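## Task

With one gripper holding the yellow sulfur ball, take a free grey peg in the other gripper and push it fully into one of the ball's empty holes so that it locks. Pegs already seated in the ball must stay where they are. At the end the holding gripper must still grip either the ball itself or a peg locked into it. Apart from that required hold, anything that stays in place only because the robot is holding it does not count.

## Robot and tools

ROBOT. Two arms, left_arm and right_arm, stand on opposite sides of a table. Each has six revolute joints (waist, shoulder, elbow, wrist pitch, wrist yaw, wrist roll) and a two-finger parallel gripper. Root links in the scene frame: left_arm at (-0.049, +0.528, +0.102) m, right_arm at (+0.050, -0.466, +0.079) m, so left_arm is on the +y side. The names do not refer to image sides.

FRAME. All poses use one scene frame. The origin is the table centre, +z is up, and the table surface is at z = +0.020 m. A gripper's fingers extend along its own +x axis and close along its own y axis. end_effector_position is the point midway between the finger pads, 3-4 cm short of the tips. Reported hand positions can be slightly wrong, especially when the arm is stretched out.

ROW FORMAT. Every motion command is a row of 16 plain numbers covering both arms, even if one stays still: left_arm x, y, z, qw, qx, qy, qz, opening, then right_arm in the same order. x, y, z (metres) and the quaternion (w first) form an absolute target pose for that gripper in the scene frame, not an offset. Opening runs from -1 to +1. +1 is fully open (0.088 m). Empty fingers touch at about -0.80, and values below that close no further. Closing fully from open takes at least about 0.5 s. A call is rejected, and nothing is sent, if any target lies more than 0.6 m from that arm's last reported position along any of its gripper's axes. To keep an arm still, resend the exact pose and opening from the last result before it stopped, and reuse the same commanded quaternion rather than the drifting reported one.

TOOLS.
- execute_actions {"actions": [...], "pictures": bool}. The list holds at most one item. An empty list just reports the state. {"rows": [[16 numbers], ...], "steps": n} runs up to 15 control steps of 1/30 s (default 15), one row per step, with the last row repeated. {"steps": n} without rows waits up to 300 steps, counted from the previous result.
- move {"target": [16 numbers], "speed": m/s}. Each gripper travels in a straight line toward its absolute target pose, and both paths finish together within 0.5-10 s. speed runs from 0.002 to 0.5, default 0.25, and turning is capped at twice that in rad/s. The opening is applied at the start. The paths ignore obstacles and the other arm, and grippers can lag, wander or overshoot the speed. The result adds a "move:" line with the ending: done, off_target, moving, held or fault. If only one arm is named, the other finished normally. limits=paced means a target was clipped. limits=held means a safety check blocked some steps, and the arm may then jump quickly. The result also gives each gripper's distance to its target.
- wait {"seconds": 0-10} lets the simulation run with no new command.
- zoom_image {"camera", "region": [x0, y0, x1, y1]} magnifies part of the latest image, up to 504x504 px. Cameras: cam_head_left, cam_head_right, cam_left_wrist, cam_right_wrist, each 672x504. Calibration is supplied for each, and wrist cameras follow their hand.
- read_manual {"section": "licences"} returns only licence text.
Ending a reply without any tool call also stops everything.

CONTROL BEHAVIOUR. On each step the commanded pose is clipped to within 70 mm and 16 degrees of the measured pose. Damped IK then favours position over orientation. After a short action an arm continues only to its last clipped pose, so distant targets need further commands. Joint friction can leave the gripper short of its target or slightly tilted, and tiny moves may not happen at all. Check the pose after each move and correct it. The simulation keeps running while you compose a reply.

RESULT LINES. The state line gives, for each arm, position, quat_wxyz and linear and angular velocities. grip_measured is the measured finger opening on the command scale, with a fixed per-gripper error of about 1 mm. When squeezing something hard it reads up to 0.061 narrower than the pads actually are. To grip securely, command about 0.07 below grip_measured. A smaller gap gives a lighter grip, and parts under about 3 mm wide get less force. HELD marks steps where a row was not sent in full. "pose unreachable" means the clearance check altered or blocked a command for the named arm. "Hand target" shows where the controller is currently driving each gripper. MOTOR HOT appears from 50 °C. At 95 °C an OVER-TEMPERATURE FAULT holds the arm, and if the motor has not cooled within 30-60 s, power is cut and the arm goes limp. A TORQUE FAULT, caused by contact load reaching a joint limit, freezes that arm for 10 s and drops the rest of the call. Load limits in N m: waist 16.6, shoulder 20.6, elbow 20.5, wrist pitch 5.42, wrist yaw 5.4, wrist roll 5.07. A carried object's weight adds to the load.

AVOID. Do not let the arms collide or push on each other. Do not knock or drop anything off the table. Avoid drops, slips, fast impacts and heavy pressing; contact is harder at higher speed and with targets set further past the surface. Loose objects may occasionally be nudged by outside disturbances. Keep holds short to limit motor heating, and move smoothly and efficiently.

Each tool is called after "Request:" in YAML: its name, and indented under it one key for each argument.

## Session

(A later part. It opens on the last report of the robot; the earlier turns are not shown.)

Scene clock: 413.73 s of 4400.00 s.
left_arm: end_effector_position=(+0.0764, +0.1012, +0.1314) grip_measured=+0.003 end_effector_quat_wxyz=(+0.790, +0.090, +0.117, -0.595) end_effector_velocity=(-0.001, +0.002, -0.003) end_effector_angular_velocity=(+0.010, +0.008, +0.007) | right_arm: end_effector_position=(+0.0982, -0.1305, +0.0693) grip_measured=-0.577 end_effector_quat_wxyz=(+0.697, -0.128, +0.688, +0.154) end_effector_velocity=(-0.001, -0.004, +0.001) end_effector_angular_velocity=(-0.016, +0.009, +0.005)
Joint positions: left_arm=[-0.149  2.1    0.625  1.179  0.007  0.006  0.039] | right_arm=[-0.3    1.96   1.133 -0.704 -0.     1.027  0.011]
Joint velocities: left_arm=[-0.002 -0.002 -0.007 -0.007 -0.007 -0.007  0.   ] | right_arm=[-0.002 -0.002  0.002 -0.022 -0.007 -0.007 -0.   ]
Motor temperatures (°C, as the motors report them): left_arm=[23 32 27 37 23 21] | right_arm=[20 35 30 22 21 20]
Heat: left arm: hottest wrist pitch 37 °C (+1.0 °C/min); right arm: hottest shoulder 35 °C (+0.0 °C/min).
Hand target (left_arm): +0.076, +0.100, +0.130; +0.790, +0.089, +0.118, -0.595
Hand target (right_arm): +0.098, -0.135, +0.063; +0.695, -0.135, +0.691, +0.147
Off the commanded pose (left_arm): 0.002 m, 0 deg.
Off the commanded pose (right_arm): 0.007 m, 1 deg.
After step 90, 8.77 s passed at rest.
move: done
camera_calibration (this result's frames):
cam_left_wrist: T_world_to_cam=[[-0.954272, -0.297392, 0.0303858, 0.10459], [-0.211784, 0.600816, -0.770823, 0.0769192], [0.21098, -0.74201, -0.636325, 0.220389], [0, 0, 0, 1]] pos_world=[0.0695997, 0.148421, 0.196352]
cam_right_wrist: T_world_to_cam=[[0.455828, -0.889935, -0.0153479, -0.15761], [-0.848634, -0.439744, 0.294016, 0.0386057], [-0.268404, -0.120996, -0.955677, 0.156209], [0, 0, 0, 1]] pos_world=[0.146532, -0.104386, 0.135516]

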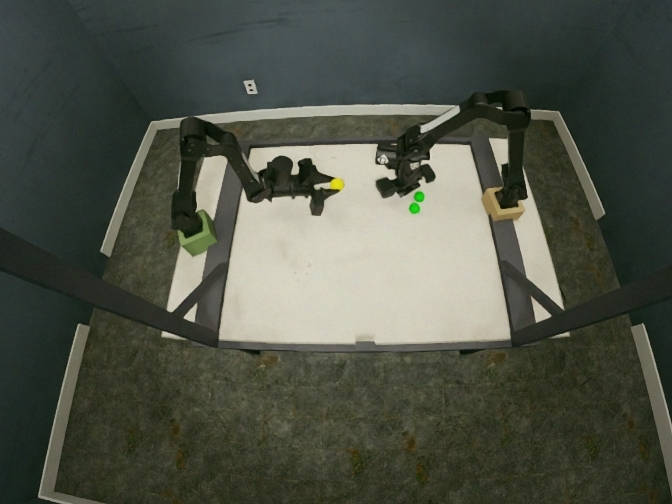

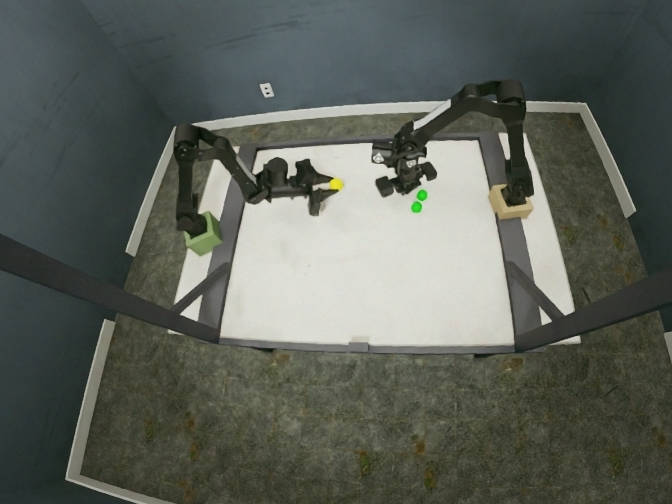

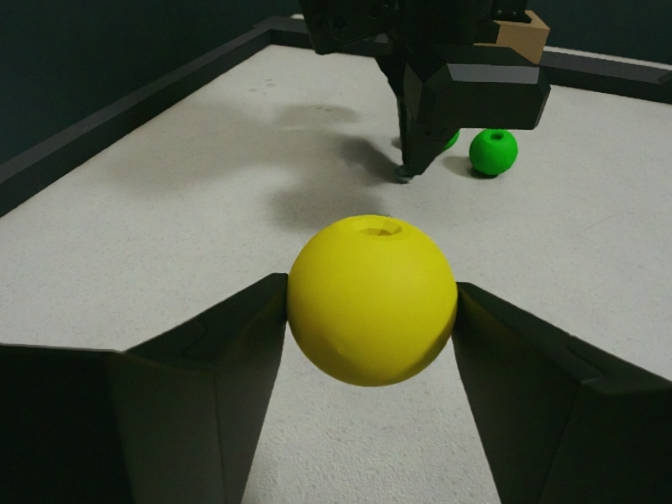

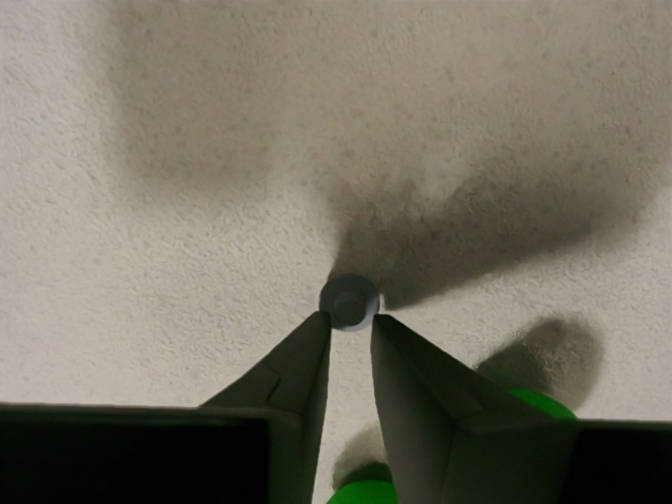

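Request:
execute_actions:
  actions: []

Scene clock: 426.77 s of 4400.00 s.
left_arm: end_effector_position=(+0.0764, +0.1012, +0.1314) grip_measured=+0.003 end_effector_quat_wxyz=(+0.790, +0.090, +0.117, -0.595) end_effector_velocity=(-0.001, +0.002, -0.004) end_effector_angular_velocity=(+0.016, +0.024, +0.011) | right_arm: end_effector_position=(+0.0982, -0.1305, +0.0693) grip_measured=-0.577 end_effector_quat_wxyz=(+0.697, -0.128, +0.688, +0.154) end_effector_velocity=(-0.002, +0.001, +0.000) end_effector_angular_velocity=(+0.010, +0.020, +0.020)
Joint positions: left_arm=[-0.149  2.1    0.625  1.179  0.007  0.006  0.039] | right_arm=[-0.3    1.96   1.133 -0.704 -0.     1.026  0.011]
Joint velocities: left_arm=[-0.002 -0.002 -0.002 -0.022 -0.007 -0.022  0.   ] | right_arm=[-0.002 -0.002 -0.002  0.007 -0.022 -0.022 -0.   ]
Motor temperatures (°C, as the motors report them): left_arm=[23 32 27 37 23 21] | right_arm=[20 35 30 22 21 20]
Heat: left arm: hottest wrist pitch 37 °C (+0.0 °C/min); right arm: hottest shoulder 35 °C (+0.0 °C/min).
Hand target (left_arm): +0.076, +0.100, +0.130; +0.790, +0.089, +0.118, -0.595
Hand target (right_arm): +0.098, -0.135, +0.063; +0.695, -0.135, +0.691, +0.147
Off the commanded pose (left_arm): 0.002 m, 0 deg.
Off the commanded pose (right_arm): 0.008 m, 1 deg.
Steps of this call (steps 1 to 90: nothing new was sent; then 10.03 s passed at rest). Readings (end_effector_position):
1: left_arm (+0.0764, +0.1012, +0.1314) | right_arm (+0.0982, -0.1305, +0.0693)
2: left_arm (+0.0764, +0.1012, +0.1314) | right_arm (+0.0982, -0.1305, +0.0693)
4: left_arm (+0.0764, +0.1012, +0.1314) | right_arm (+0.0982, -0.1305, +0.0693)
8: left_arm (+0.0764, +0.1012, +0.1314) | right_arm (+0.0982, -0.1305, +0.0693)
90: the state above
camera_calibration (this result's frames):
cam_left_wrist: T_world_to_cam=[[-0.954272, -0.297392, 0.0303858, 0.10459], [-0.211784, 0.600816, -0.770823, 0.0769192], [0.21098, -0.74201, -0.636325, 0.220389], [0, 0, 0, 1]] pos_world=[0.0695997, 0.148421, 0.196352]
cam_right_wrist: T_world_to_cam=[[0.456168, -0.889756, -0.0156505, -0.157531], [-0.848487, -0.440178, 0.293792, 0.0385954], [-0.268292, -0.120739, -0.955741, 0.156252], [0, 0, 0, 1]] pos_world=[0.14653, -0.10431, 0.135532]

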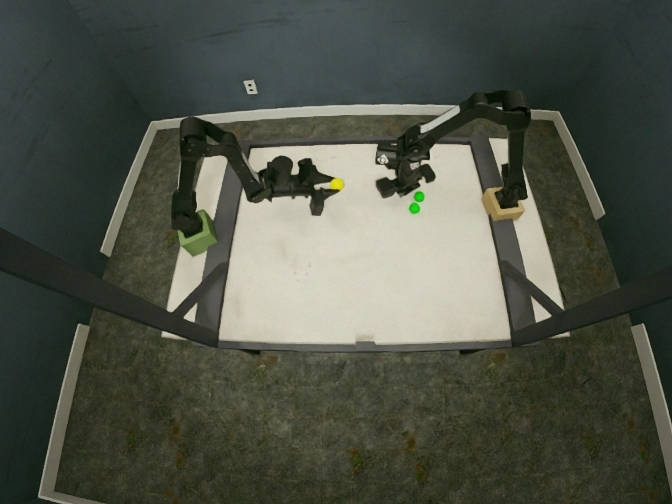

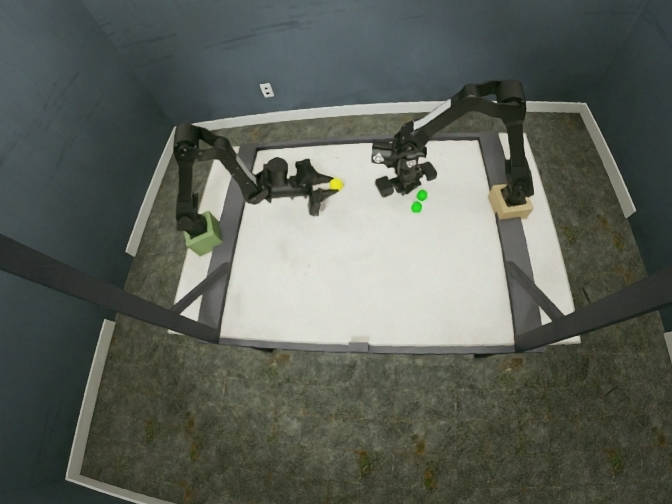

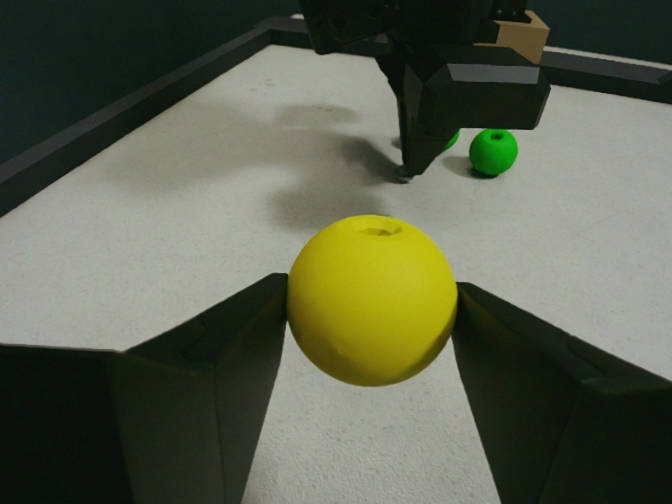

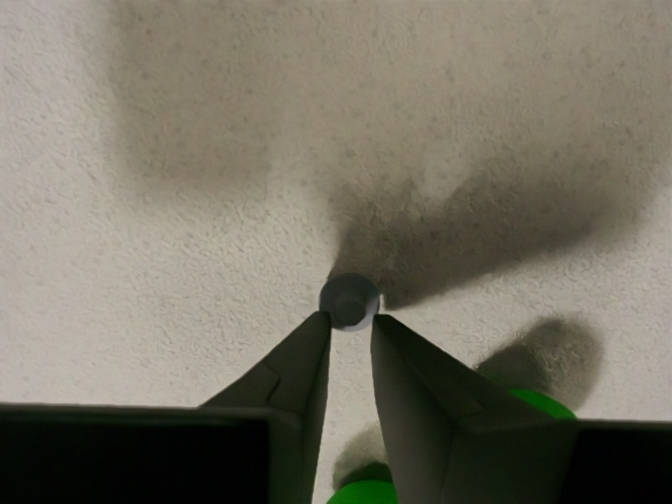

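Request:
zoom_image:
  camera: "cam_right_wrist"
  region: [290, 250, 410, 370]

Request:
zoom_image:
  camera: "cam_left_wrist"
  region: [350, 110, 470, 200]

Region (290, 250, 410, 370) of cam_right_wrist's 672x504 image, scaled by 4.200, with more detail than that image has.

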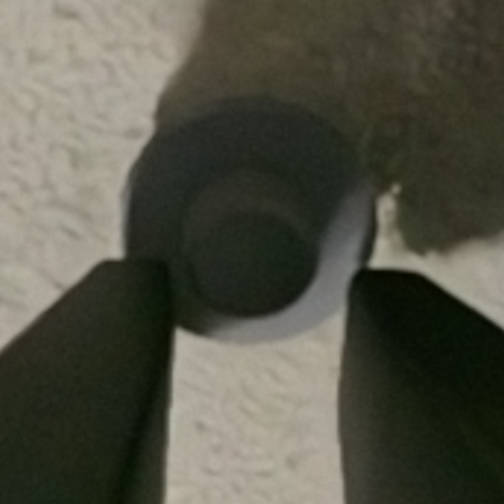

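Region (350, 110, 470, 200) of cam_left_wrist's 672x504 image, scaled by 4.200, with more detail than that image has; it fills the top 378 rows of this view, and the rest is white.

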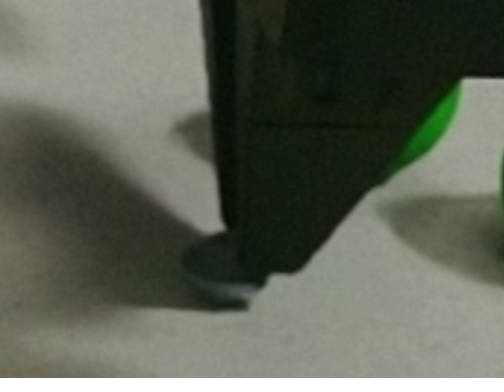

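Request:
move:
  target: [0.076, 0.10, 0.13, 0.7898, 0.0889, 0.1180, -0.5952, -0.07, 0.10443, -0.13284, 0.0632, 0.69796, -0.12459, 0.69009, 0.14595, -0.565]
  speed: 0.01

Scene clock: 443.87 s of 4400.00 s.
left_arm: end_effector_position=(+0.0764, +0.1012, +0.1314) grip_measured=+0.003 end_effector_quat_wxyz=(+0.790, +0.090, +0.117, -0.595) end_effector_velocity=(+0.002, +0.000, +0.004) end_effector_angular_velocity=(-0.016, +0.011, +0.025) | right_arm: end_effector_position=(+0.1043, -0.1286, +0.0694) grip_measured=-0.568 end_effector_quat_wxyz=(+0.700, -0.118, +0.688, +0.153) end_effector_velocity=(+0.003, -0.001, +0.001) end_effector_angular_velocity=(-0.004, -0.007, -0.000)
Joint positions: left_arm=[-0.149  2.1    0.625  1.179  0.007  0.006  0.039] | right_arm=[-0.317  1.96   1.133 -0.691 -0.     1.026  0.011]
Joint velocities: left_arm=[-0.002 -0.007 -0.002  0.007 -0.022 -0.022 -0.   ] | right_arm=[-0.007 -0.002  0.002 -0.007  0.007 -0.007 -0.   ]
Motor temperatures (°C, as the motors report them): left_arm=[23 32 27 38 23 21] | right_arm=[20 36 29 22 21 20]
Heat: left arm: hottest wrist pitch 38 °C (+1.0 °C/min); right arm: hottest shoulder 36 °C (+1.0 °C/min).
Hand target (left_arm): +0.076, +0.100, +0.130; +0.790, +0.089, +0.118, -0.595
Hand target (right_arm): +0.104, -0.133, +0.063; +0.698, -0.124, +0.690, +0.146
Off the commanded pose (left_arm): 0.002 m, 0 deg.
Off the commanded pose (right_arm): 0.008 m, 1 deg.
After step 90, 12.97 s passed at rest.
move: done
camera_calibration (this result's frames):
cam_left_wrist: T_world_to_cam=[[-0.954272, -0.297392, 0.0303858, 0.10459], [-0.211784, 0.600816, -0.770823, 0.0769192], [0.21098, -0.74201, -0.636325, 0.220389], [0, 0, 0, 1]] pos_world=[0.0695997, 0.148421, 0.196352]
cam_right_wrist: T_world_to_cam=[[0.441212, -0.897029, -0.0259178, -0.157308], [-0.856336, -0.429482, 0.286763, 0.0471956], [-0.268366, -0.104329, -0.957651, 0.160473], [0, 0, 0, 1]] pos_world=[0.152887, -0.104098, 0.136066]

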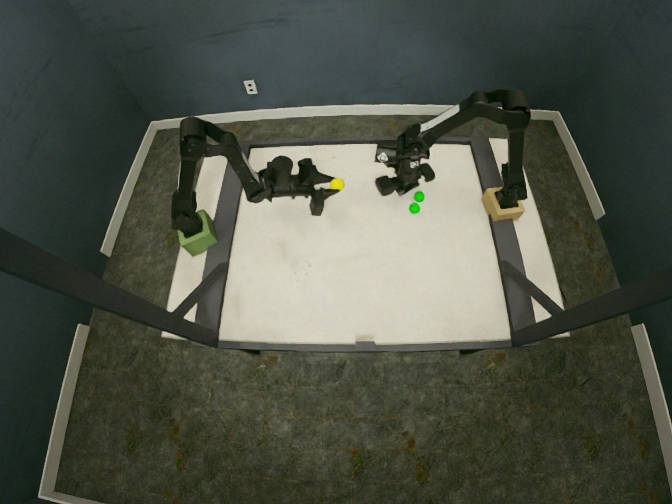

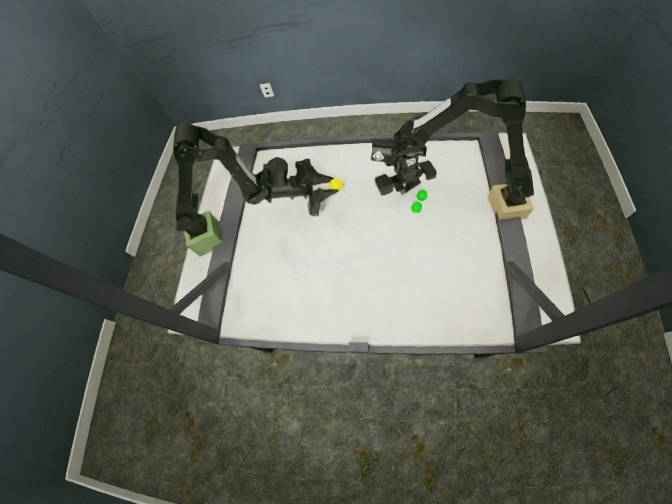

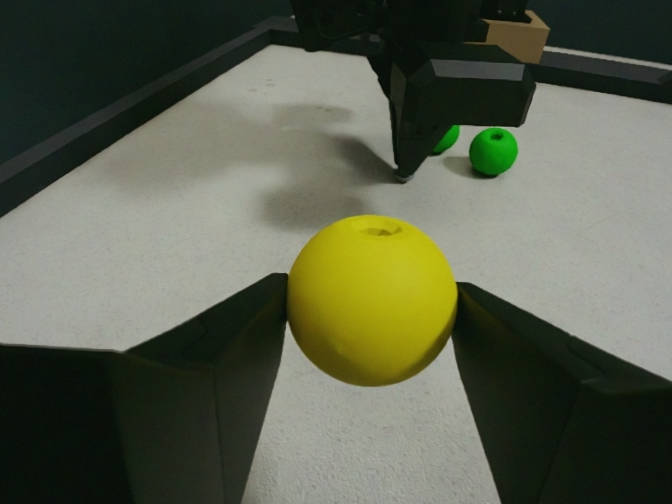

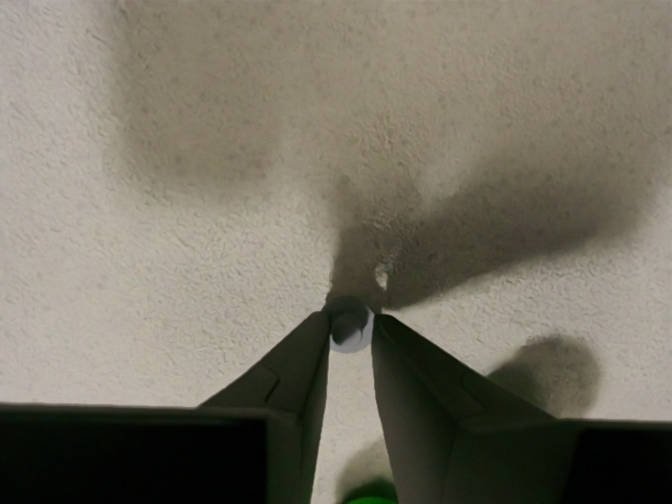

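Request:
zoom_image:
  camera: "cam_right_wrist"
  region: [290, 270, 410, 390]

Request:
zoom_image:
  camera: "cam_left_wrist"
  region: [360, 130, 440, 200]

Region (290, 270, 410, 390) of cam_right_wrist's 672x504 image, scaled by 4.200, with more detail than that image has.

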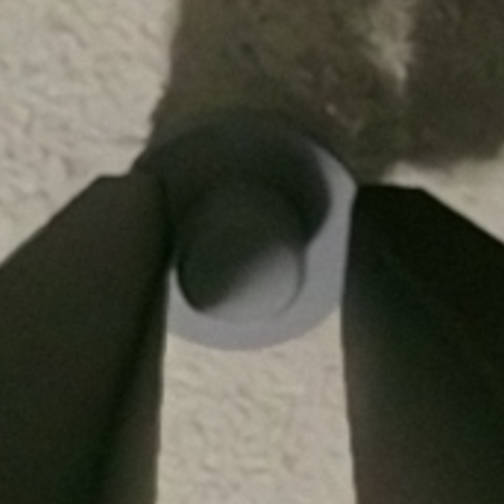

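Region (360, 130, 440, 200) of cam_left_wrist's 672x504 image, scaled by 6.300, with more detail than that image has; it fills the top 441 rows of this view, and the rest is white.

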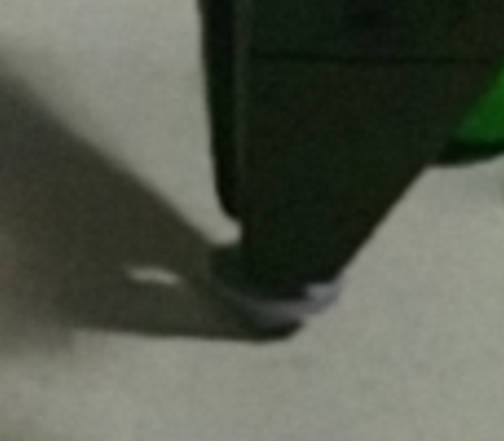

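Request:
move:
  target: [0.076, 0.10, 0.13, 0.7898, 0.0889, 0.1180, -0.5952, -0.07, 0.10458, -0.13191, 0.0608, 0.69846, -0.12316, 0.68954, 0.14737, -0.565]
  speed: 0.005

Request:
zoom_image:
  camera: "cam_right_wrist"
  region: [290, 270, 410, 390]

Scene clock: 455.60 s of 4400.00 s.
left_arm: end_effector_position=(+0.0764, +0.1012, +0.1314) grip_measured=+0.003 end_effector_quat_wxyz=(+0.790, +0.090, +0.117, -0.595) end_effector_velocity=(-0.001, +0.002, -0.004) end_effector_angular_velocity=(+0.024, -0.003, +0.002) | right_arm: end_effector_position=(+0.1045, -0.1274, +0.0674) grip_measured=-0.568 end_effector_quat_wxyz=(+0.701, -0.116, +0.687, +0.154) end_effector_velocity=(-0.001, -0.002, +0.000) end_effector_angular_velocity=(-0.006, +0.008, +0.005)
Joint positions: left_arm=[-0.149  2.1    0.625  1.179  0.007  0.006  0.039] | right_arm=[-0.317  1.964  1.129 -0.678 -0.     1.026  0.011]
Joint velocities: left_arm=[-0.002 -0.002 -0.002 -0.022 -0.007  0.007 -0.   ] | right_arm=[-0.002 -0.002 -0.002 -0.007 -0.007 -0.007 -0.   ]
Motor temperatures (°C, as the motors report them): left_arm=[23 32 27 38 23 21] | right_arm=[20 36 29 22 21 20]
Heat: left arm: hottest wrist pitch 38 °C (+1.0 °C/min); right arm: hottest shoulder 36 °C (+1.0 °C/min).
Hand target (left_arm): +0.076, +0.100, +0.130; +0.790, +0.089, +0.118, -0.595
Hand target (right_arm): +0.105, -0.132, +0.061; +0.698, -0.123, +0.689, +0.147
Off the commanded pose (left_arm): 0.002 m, 0 deg.
Off the commanded pose (right_arm): 0.008 m, 1 deg.
After step 90, 6.67 s passed at rest.
move: done
camera_calibration (this result's frames):
cam_left_wrist: T_world_to_cam=[[-0.954272, -0.297392, 0.0303858, 0.10459], [-0.211784, 0.600816, -0.770823, 0.0769192], [0.21098, -0.74201, -0.636325, 0.220389], [0, 0, 0, 1]] pos_world=[0.0695997, 0.148421, 0.196352]
cam_right_wrist: T_world_to_cam=[[0.441238, -0.896869, -0.0305835, -0.156048], [-0.856596, -0.431093, 0.283553, 0.0484652], [-0.267494, -0.0989164, -0.958469, 0.159432], [0, 0, 0, 1]] pos_world=[0.153017, -0.103291, 0.134296]

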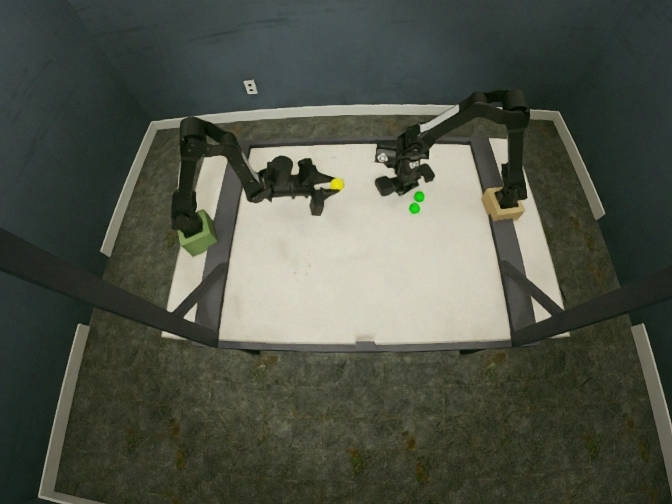

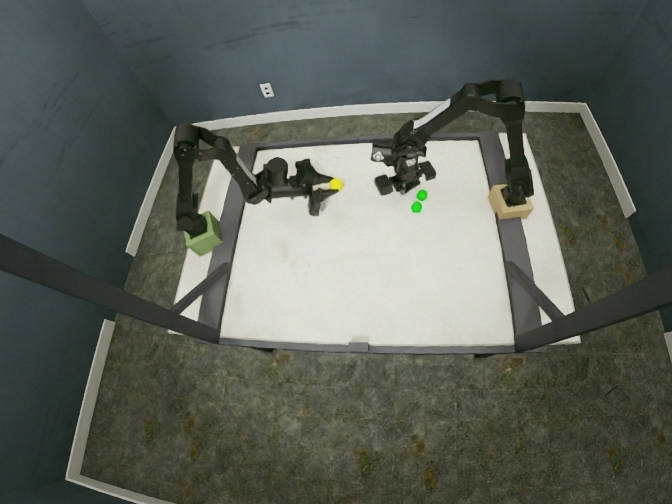

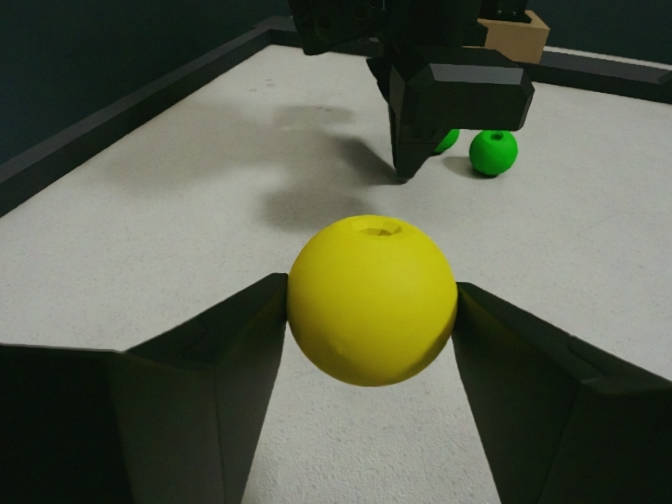

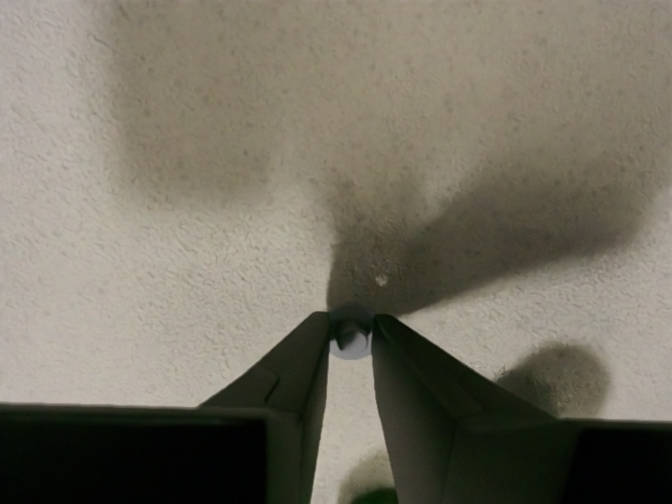

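Region (290, 270, 410, 390) of cam_right_wrist's 672x504 image, scaled by 4.200, with more detail than that image has.

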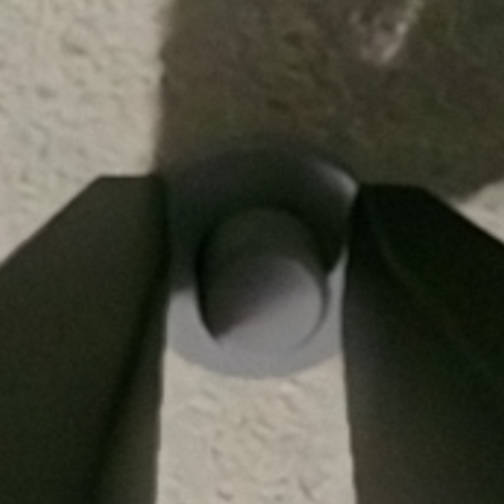

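Request:
move:
  target: [0.076, 0.10, 0.13, 0.7898, 0.0889, 0.1180, -0.5952, -0.07, 0.10458, -0.13191, 0.0598, 0.69846, -0.12316, 0.68954, 0.14737, -0.565]
  speed: 0.004

Request:
zoom_image:
  camera: "cam_left_wrist"
  region: [360, 130, 440, 200]

Scene clock: 461.70 s of 4400.00 s.
left_arm: end_effector_position=(+0.0764, +0.1012, +0.1314) grip_measured=+0.003 end_effector_quat_wxyz=(+0.790, +0.090, +0.117, -0.595) end_effector_velocity=(+0.002, +0.002, -0.001) end_effector_angular_velocity=(+0.003, +0.016, +0.025) | right_arm: end_effector_position=(+0.1045, -0.1269, +0.0671) grip_measured=-0.568 end_effector_quat_wxyz=(+0.701, -0.115, +0.686, +0.155) end_effector_velocity=(-0.001, -0.005, +0.002) end_effector_angular_velocity=(-0.016, +0.010, +0.005)
Joint positions: left_arm=[-0.149  2.1    0.625  1.179  0.007  0.006  0.039] | right_arm=[-0.317  1.965  1.129 -0.675 -0.     1.026  0.011]
Joint velocities: left_arm=[-0.002 -0.002 -0.002 -0.007 -0.022 -0.022 -0.   ] | right_arm=[-0.002 -0.007 -0.002 -0.022 -0.007 -0.007 -0.   ]
Motor temperatures (°C, as the motors report them): left_arm=[23 32 27 38 23 21] | right_arm=[20 36 29 22 21 20]
Heat: left arm: hottest wrist pitch 38 °C (+1.0 °C/min); right arm: hottest shoulder 36 °C (+1.0 °C/min).
Hand target (left_arm): +0.076, +0.100, +0.130; +0.790, +0.089, +0.118, -0.595
Hand target (right_arm): +0.105, -0.132, +0.060; +0.698, -0.123, +0.690, +0.147
Off the commanded pose (left_arm): 0.002 m, 0 deg.
Off the commanded pose (right_arm): 0.009 m, 1 deg.
After step 90, 0.17 s passed at rest.
move: off_target (right_arm)
camera_calibration (this result's frames):
cam_left_wrist: T_world_to_cam=[[-0.954272, -0.297392, 0.0303858, 0.10459], [-0.211784, 0.600816, -0.770823, 0.0769192], [0.21098, -0.74201, -0.636325, 0.220389], [0, 0, 0, 1]] pos_world=[0.0695997, 0.148421, 0.196352]
cam_right_wrist: T_world_to_cam=[[0.441249, -0.896798, -0.0324495, -0.155498], [-0.856699, -0.431733, 0.282266, 0.0488563], [-0.267145, -0.0967502, -0.958787, 0.15949], [0, 0, 0, 1]] pos_world=[0.153075, -0.102926, 0.134081]

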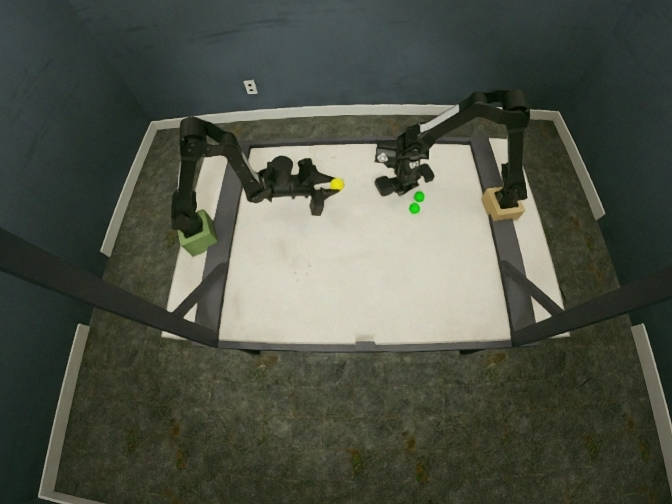

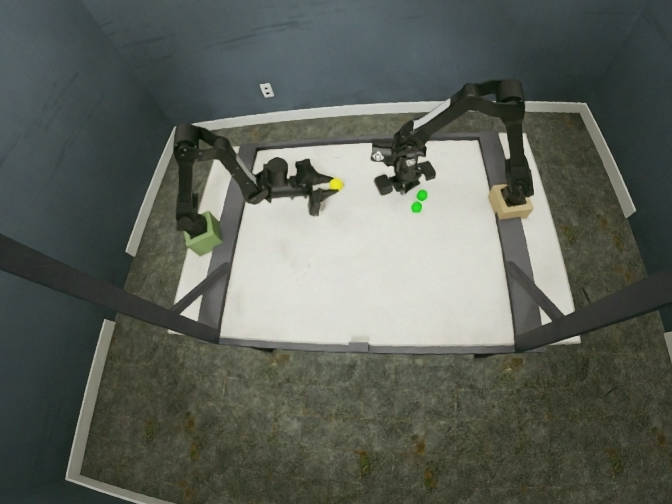

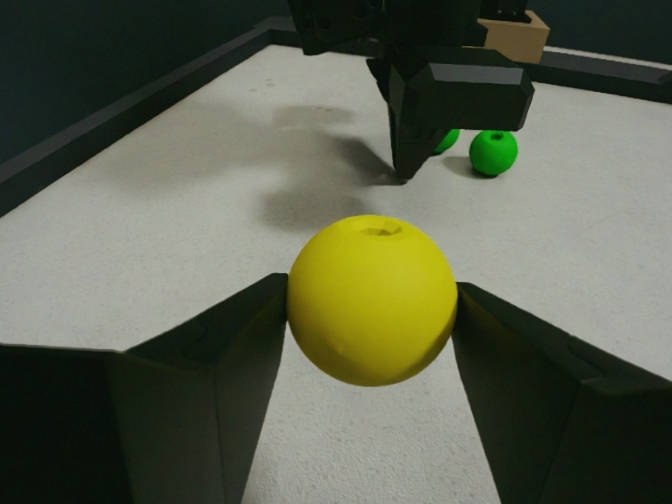

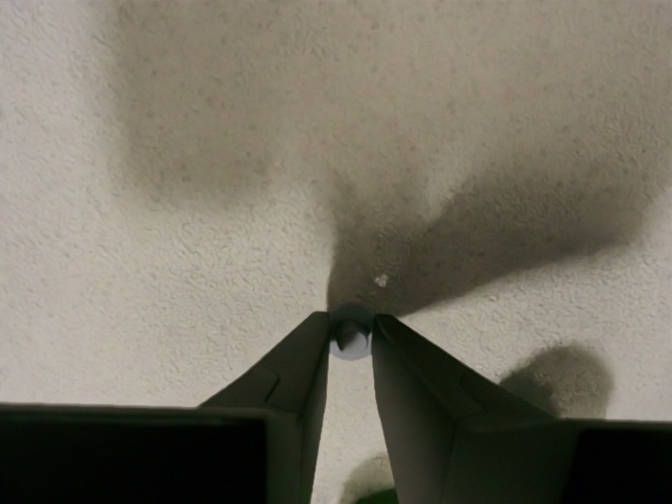

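Region (360, 130, 440, 200) of cam_left_wrist's 672x504 image, scaled by 6.300, with more detail than that image has; it fills the top 441 rows of this view, and the rest is white.

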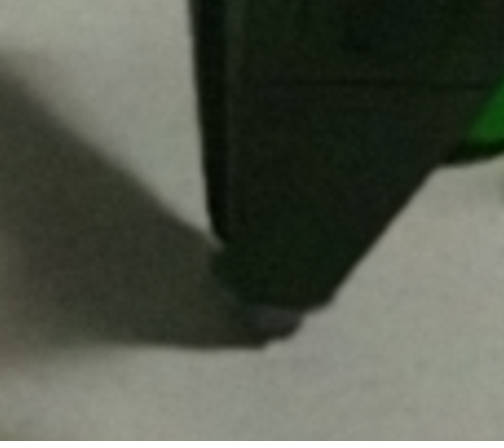

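Request:
execute_actions:
  actions:
    - {"rows": [[0.076, 0.10, 0.13, 0.7898, 0.0889, 0.1180, -0.5952, -0.07, 0.10458, -0.13191, 0.0602, 0.69846, -0.12316, 0.68954, 0.14737, -0.59],[0.076, 0.10, 0.13, 0.7898, 0.0889, 0.1180, -0.5952, -0.07, 0.10458, -0.13191, 0.0602, 0.69846, -0.12316, 0.68954, 0.14737, -0.605],[0.076, 0.10, 0.13, 0.7898, 0.0889, 0.1180, -0.5952, -0.07, 0.10458, -0.13191, 0.0602, 0.69846, -0.12316, 0.68954, 0.14737, -0.62],[0.076, 0.10, 0.13, 0.7898, 0.0889, 0.1180, -0.5952, -0.07, 0.10458, -0.13191, 0.0602, 0.69846, -0.12316, 0.68954, 0.14737, -0.635],[0.076, 0.10, 0.13, 0.7898, 0.0889, 0.1180, -0.5952, -0.07, 0.10458, -0.13191, 0.0602, 0.69846, -0.12316, 0.68954, 0.14737, -0.65],[0.076, 0.10, 0.13, 0.7898, 0.0889, 0.1180, -0.5952, -0.07, 0.10458, -0.13191, 0.0602, 0.69846, -0.12316, 0.68954, 0.14737, -0.665],[0.076, 0.10, 0.13, 0.7898, 0.0889, 0.1180, -0.5952, -0.07, 0.10458, -0.13191, 0.0602, 0.69846, -0.12316, 0.68954, 0.14737, -0.68],[0.076, 0.10, 0.13, 0.7898, 0.0889, 0.1180, -0.5952, -0.07, 0.10458, -0.13191, 0.0602, 0.69846, -0.12316, 0.68954, 0.14737, -0.695],[0.076, 0.10, 0.13, 0.7898, 0.0889, 0.1180, -0.5952, -0.07, 0.10458, -0.13191, 0.0602, 0.69846, -0.12316, 0.68954, 0.14737, -0.71],[0.076, 0.10, 0.13, 0.7898, 0.0889, 0.1180, -0.5952, -0.07, 0.10458, -0.13191, 0.0602, 0.69846, -0.12316, 0.68954, 0.14737, -0.72]], "steps": 15}

Request:
zoom_image:
  camera: "cam_right_wrist"
  region: [290, 270, 410, 390]

Scene clock: 471.10 s of 4400.00 s.
left_arm: end_effector_position=(+0.0764, +0.1012, +0.1314) grip_measured=+0.003 end_effector_quat_wxyz=(+0.790, +0.090, +0.117, -0.595) end_effector_velocity=(-0.002, +0.000, -0.001) end_effector_angular_velocity=(+0.010, -0.007, -0.002) | right_arm: end_effector_position=(+0.1045, -0.1269, +0.0671) grip_measured=-0.701 end_effector_quat_wxyz=(+0.701, -0.115, +0.686, +0.155) end_effector_velocity=(-0.003, -0.008, -0.000) end_effector_angular_velocity=(-0.035, +0.012, +0.025)
Joint positions: left_arm=[-0.149  2.1    0.625  1.179  0.007  0.006  0.039] | right_arm=[-0.317  1.965  1.129 -0.675 -0.     1.026  0.005]
Joint velocities: left_arm=[-0.007 -0.002 -0.002 -0.007 -0.007  0.007 -0.   ] | right_arm=[ 0.002 -0.002 -0.002 -0.037 -0.007 -0.022 -0.002]
Motor temperatures (°C, as the motors report them): left_arm=[23 32 27 38 23 21] | right_arm=[20 36 29 22 21 20]
Heat: left arm: hottest wrist pitch 38 °C (+1.0 °C/min); right arm: hottest shoulder 36 °C (+1.0 °C/min).
Hand target (left_arm): +0.076, +0.100, +0.130; +0.790, +0.089, +0.118, -0.595
Hand target (right_arm): +0.105, -0.132, +0.060; +0.698, -0.123, +0.690, +0.147
Off the commanded pose (left_arm): 0.002 m, 0 deg.
Off the commanded pose (right_arm): 0.009 m, 1 deg.
Steps of this call (steps 1 to 90: nothing new was sent; then 5.90 s passed at rest; steps 91 to 105: all 15 steps of this action). Readings (end_effector_position):
91: left_arm (+0.0764, +0.1012, +0.1314) | right_arm (+0.1045, -0.1269, +0.0671)
92: left_arm (+0.0764, +0.1012, +0.1314) | right_arm (+0.1045, -0.1269, +0.0671)
94: left_arm (+0.0764, +0.1012, +0.1314) | right_arm (+0.1045, -0.1269, +0.0671)
98: left_arm (+0.0764, +0.1012, +0.1314) | right_arm (+0.1045, -0.1269, +0.0671)
105: the state above
camera_calibration (this result's frames):
cam_left_wrist: T_world_to_cam=[[-0.954272, -0.297392, 0.0303858, 0.10459], [-0.211784, 0.600816, -0.770823, 0.0769192], [0.21098, -0.74201, -0.636325, 0.220389], [0, 0, 0, 1]] pos_world=[0.0695997, 0.148421, 0.196352]
cam_right_wrist: T_world_to_cam=[[0.441249, -0.896798, -0.0324495, -0.155498], [-0.856699, -0.431733, 0.282266, 0.0488563], [-0.267145, -0.0967502, -0.958787, 0.15949], [0, 0, 0, 1]] pos_world=[0.153075, -0.102926, 0.134081]

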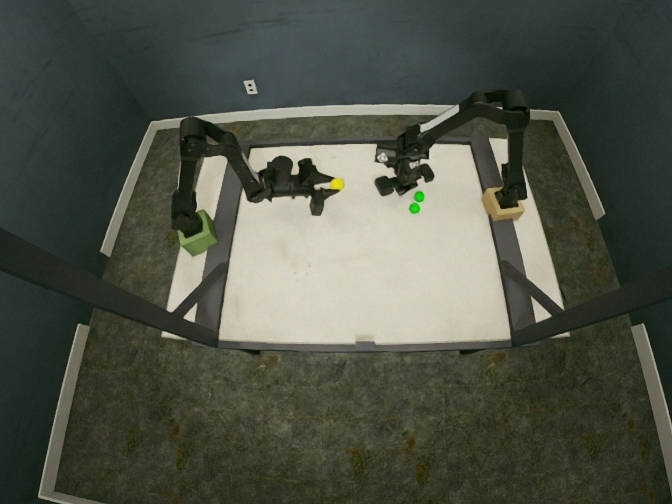

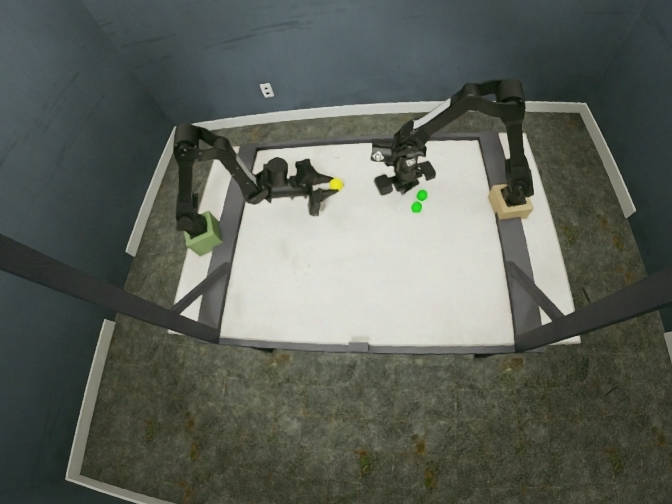

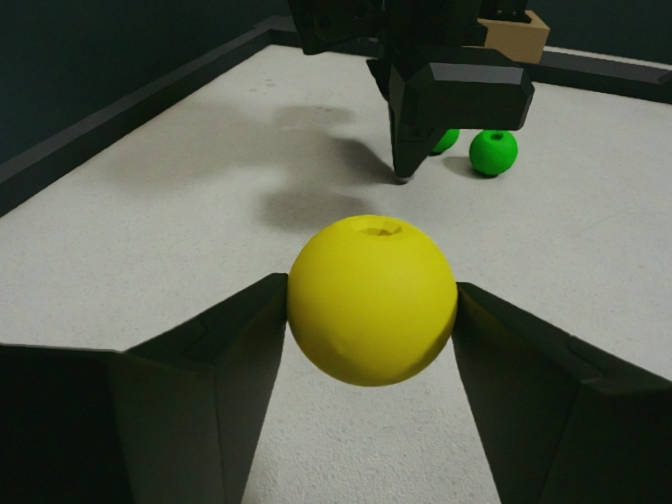

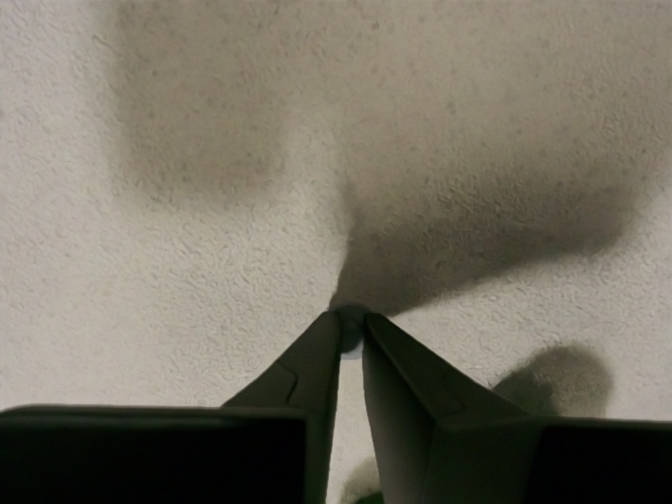

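Region (290, 270, 410, 390) of cam_right_wrist's 672x504 image, scaled by 4.200, with more detail than that image has.

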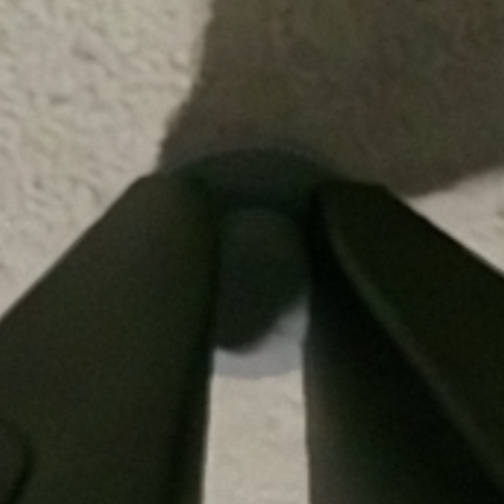

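Request:
execute_actions:
  actions: []
  pictures: false

Scene clock: 475.67 s of 4400.00 s.
left_arm: end_effector_position=(+0.0764, +0.1012, +0.1314) grip_measured=+0.003 end_effector_quat_wxyz=(+0.790, +0.090, +0.117, -0.595) end_effector_velocity=(+0.003, -0.001, +0.005) end_effector_angular_velocity=(-0.013, -0.018, +0.016) | right_arm: end_effector_position=(+0.1045, -0.1269, +0.0671) grip_measured=-0.703 end_effector_quat_wxyz=(+0.701, -0.115, +0.686, +0.155) end_effector_velocity=(+0.002, +0.001, +0.000) end_effector_angular_velocity=(+0.006, -0.010, +0.019)
Joint positions: left_arm=[-0.149  2.1    0.625  1.179  0.007  0.006  0.039] | right_arm=[-0.317  1.965  1.129 -0.675 -0.     1.026  0.005]
Joint velocities: left_arm=[-0.002 -0.007  0.002  0.007 -0.022  0.007  0.   ] | right_arm=[-0.002 -0.002 -0.002  0.007  0.007 -0.022  0.   ]
Motor temperatures (°C, as the motors report them): left_arm=[23 32 27 38 23 21] | right_arm=[20 36 29 22 21 20]
Heat: left arm: hottest wrist pitch 38 °C (+1.0 °C/min); right arm: hottest shoulder 36 °C (+1.0 °C/min).
Hand target (left_arm): +0.076, +0.100, +0.130; +0.790, +0.089, +0.118, -0.595
Hand target (right_arm): +0.105, -0.132, +0.060; +0.698, -0.123, +0.690, +0.147
Off the commanded pose (left_arm): 0.002 m, 0 deg.
Off the commanded pose (right_arm): 0.009 m, 1 deg.
Steps of this call (steps 1 to 90: nothing new was sent; then 1.57 s passed at rest). Readings (end_effector_position):
1: left_arm (+0.0764, +0.1012, +0.1314) | right_arm (+0.1045, -0.1269, +0.0671)
2: left_arm (+0.0764, +0.1012, +0.1314) | right_arm (+0.1045, -0.1269, +0.0671)
4: left_arm (+0.0764, +0.1012, +0.1314) | right_arm (+0.1045, -0.1269, +0.0671)
8: left_arm (+0.0764, +0.1012, +0.1314) | right_arm (+0.1045, -0.1269, +0.0671)
90: the state above

Request:
execute_actions:
  actions:
    - {"rows": [[0.076, 0.10, 0.13, 0.7898, 0.0889, 0.1180, -0.5952, -0.07, 0.10458, -0.13191, 0.0602, 0.69846, -0.12316, 0.68954, 0.14737, -0.735],[0.076, 0.10, 0.13, 0.7898, 0.0889, 0.1180, -0.5952, -0.07, 0.10458, -0.13191, 0.0602, 0.69846, -0.12316, 0.68954, 0.14737, -0.75],[0.076, 0.10, 0.13, 0.7898, 0.0889, 0.1180, -0.5952, -0.07, 0.10458, -0.13191, 0.0602, 0.69846, -0.12316, 0.68954, 0.14737, -0.765],[0.076, 0.10, 0.13, 0.7898, 0.0889, 0.1180, -0.5952, -0.07, 0.10458, -0.13191, 0.0602, 0.69846, -0.12316, 0.68954, 0.14737, -0.78]], "steps": 15}

Request:
zoom_image:
  camera: "cam_right_wrist"
  region: [290, 270, 410, 390]

Scene clock: 479.43 s of 4400.00 s.
left_arm: end_effector_position=(+0.0764, +0.1012, +0.1314) grip_measured=+0.003 end_effector_quat_wxyz=(+0.790, +0.090, +0.117, -0.595) end_effector_velocity=(-0.000, +0.001, -0.001) end_effector_angular_velocity=(+0.002, +0.020, +0.011) | right_arm: end_effector_position=(+0.1045, -0.1269, +0.0671) grip_measured=-0.703 end_effector_quat_wxyz=(+0.701, -0.115, +0.686, +0.155) end_effector_velocity=(-0.004, -0.002, +0.000) end_effector_angular_velocity=(-0.004, +0.022, +0.026)
Joint positions: left_arm=[-0.149  2.1    0.625  1.179  0.007  0.006  0.039] | right_arm=[-0.317  1.965  1.129 -0.675 -0.     1.026  0.005]
Joint velocities: left_arm=[-0.002 -0.002 -0.002 -0.007 -0.007 -0.022 -0.   ] | right_arm=[ 0.002 -0.002 -0.002 -0.007 -0.022 -0.022 -0.   ]
Motor temperatures (°C, as the motors report them): left_arm=[23 32 27 38 23 21] | right_arm=[20 36 29 22 21 20]
Heat: left arm: hottest wrist pitch 38 °C (+1.0 °C/min); right arm: hottest shoulder 36 °C (+1.0 °C/min).
Hand target (left_arm): +0.076, +0.100, +0.130; +0.790, +0.089, +0.118, -0.595
Hand target (right_arm): +0.105, -0.132, +0.060; +0.698, -0.123, +0.690, +0.147
Off the commanded pose (left_arm): 0.002 m, 0 deg.
Off the commanded pose (right_arm): 0.009 m, 1 deg.
Steps of this call (steps 1 to 90: nothing new was sent; then 0.27 s passed at rest; steps 91 to 105: all 15 steps of this action). Readings (end_effector_position):
91: left_arm (+0.0764, +0.1012, +0.1314) | right_arm (+0.1045, -0.1269, +0.0671)
92: left_arm (+0.0764, +0.1012, +0.1314) | right_arm (+0.1045, -0.1269, +0.0671)
94: left_arm (+0.0764, +0.1012, +0.1314) | right_arm (+0.1045, -0.1269, +0.0671)
98: left_arm (+0.0764, +0.1012, +0.1314) | right_arm (+0.1045, -0.1269, +0.0671)
105: the state above
camera_calibration (this result's frames):
cam_left_wrist: T_world_to_cam=[[-0.954272, -0.297392, 0.0303858, 0.10459], [-0.211784, 0.600816, -0.770823, 0.0769192], [0.21098, -0.74201, -0.636325, 0.220389], [0, 0, 0, 1]] pos_world=[0.0695997, 0.148421, 0.196352]
cam_right_wrist: T_world_to_cam=[[0.441249, -0.896798, -0.0324495, -0.155498], [-0.856699, -0.431733, 0.282266, 0.0488563], [-0.267145, -0.0967502, -0.958787, 0.15949], [0, 0, 0, 1]] pos_world=[0.153075, -0.102926, 0.134081]

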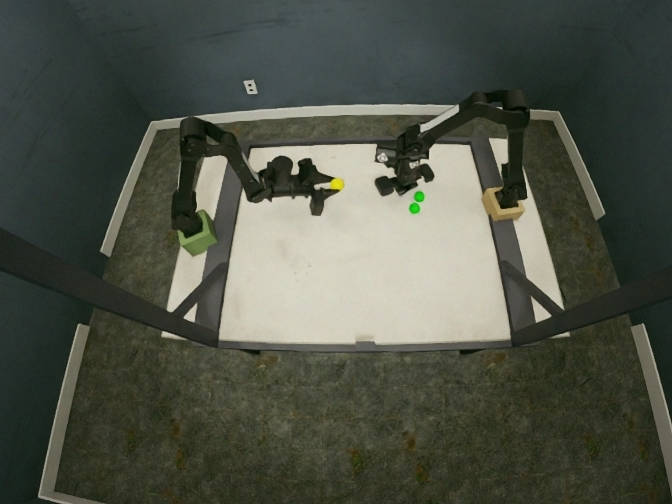

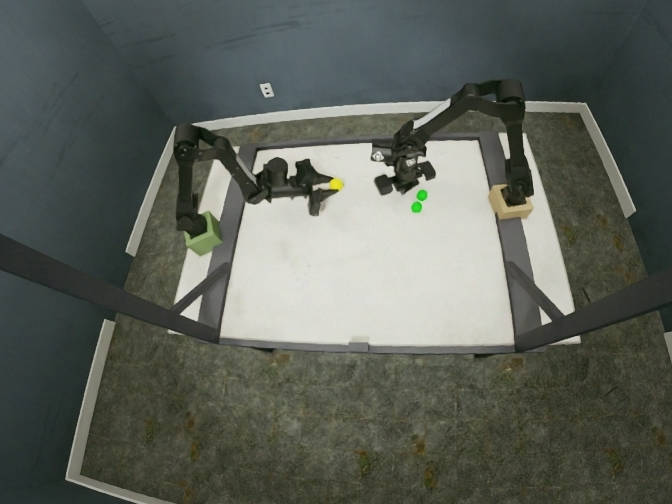

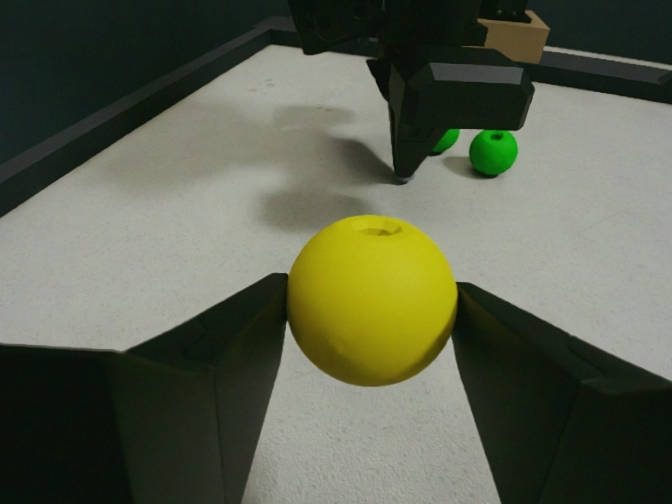

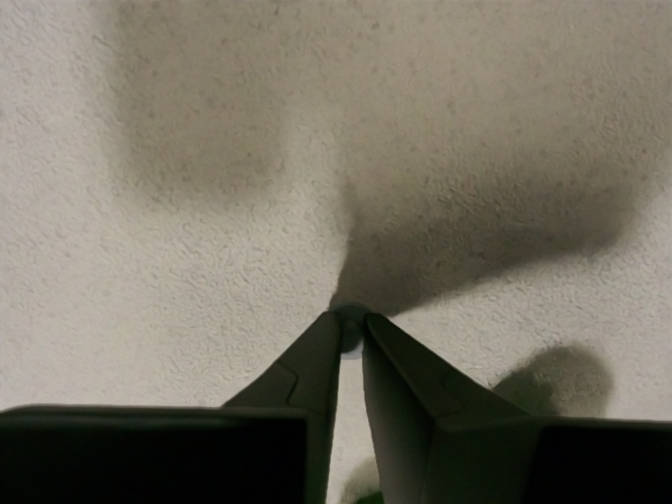

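Region (290, 270, 410, 390) of cam_right_wrist's 672x504 image, scaled by 4.200, with more detail than that image has.

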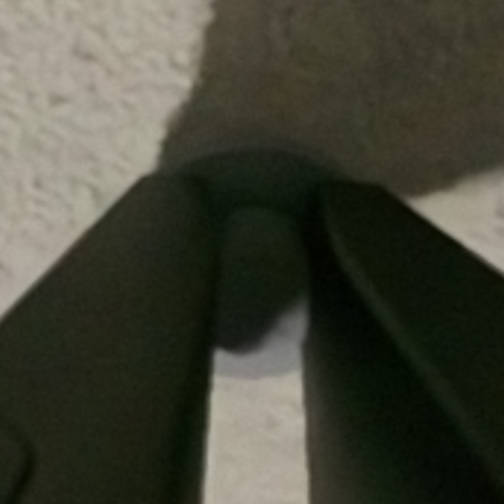

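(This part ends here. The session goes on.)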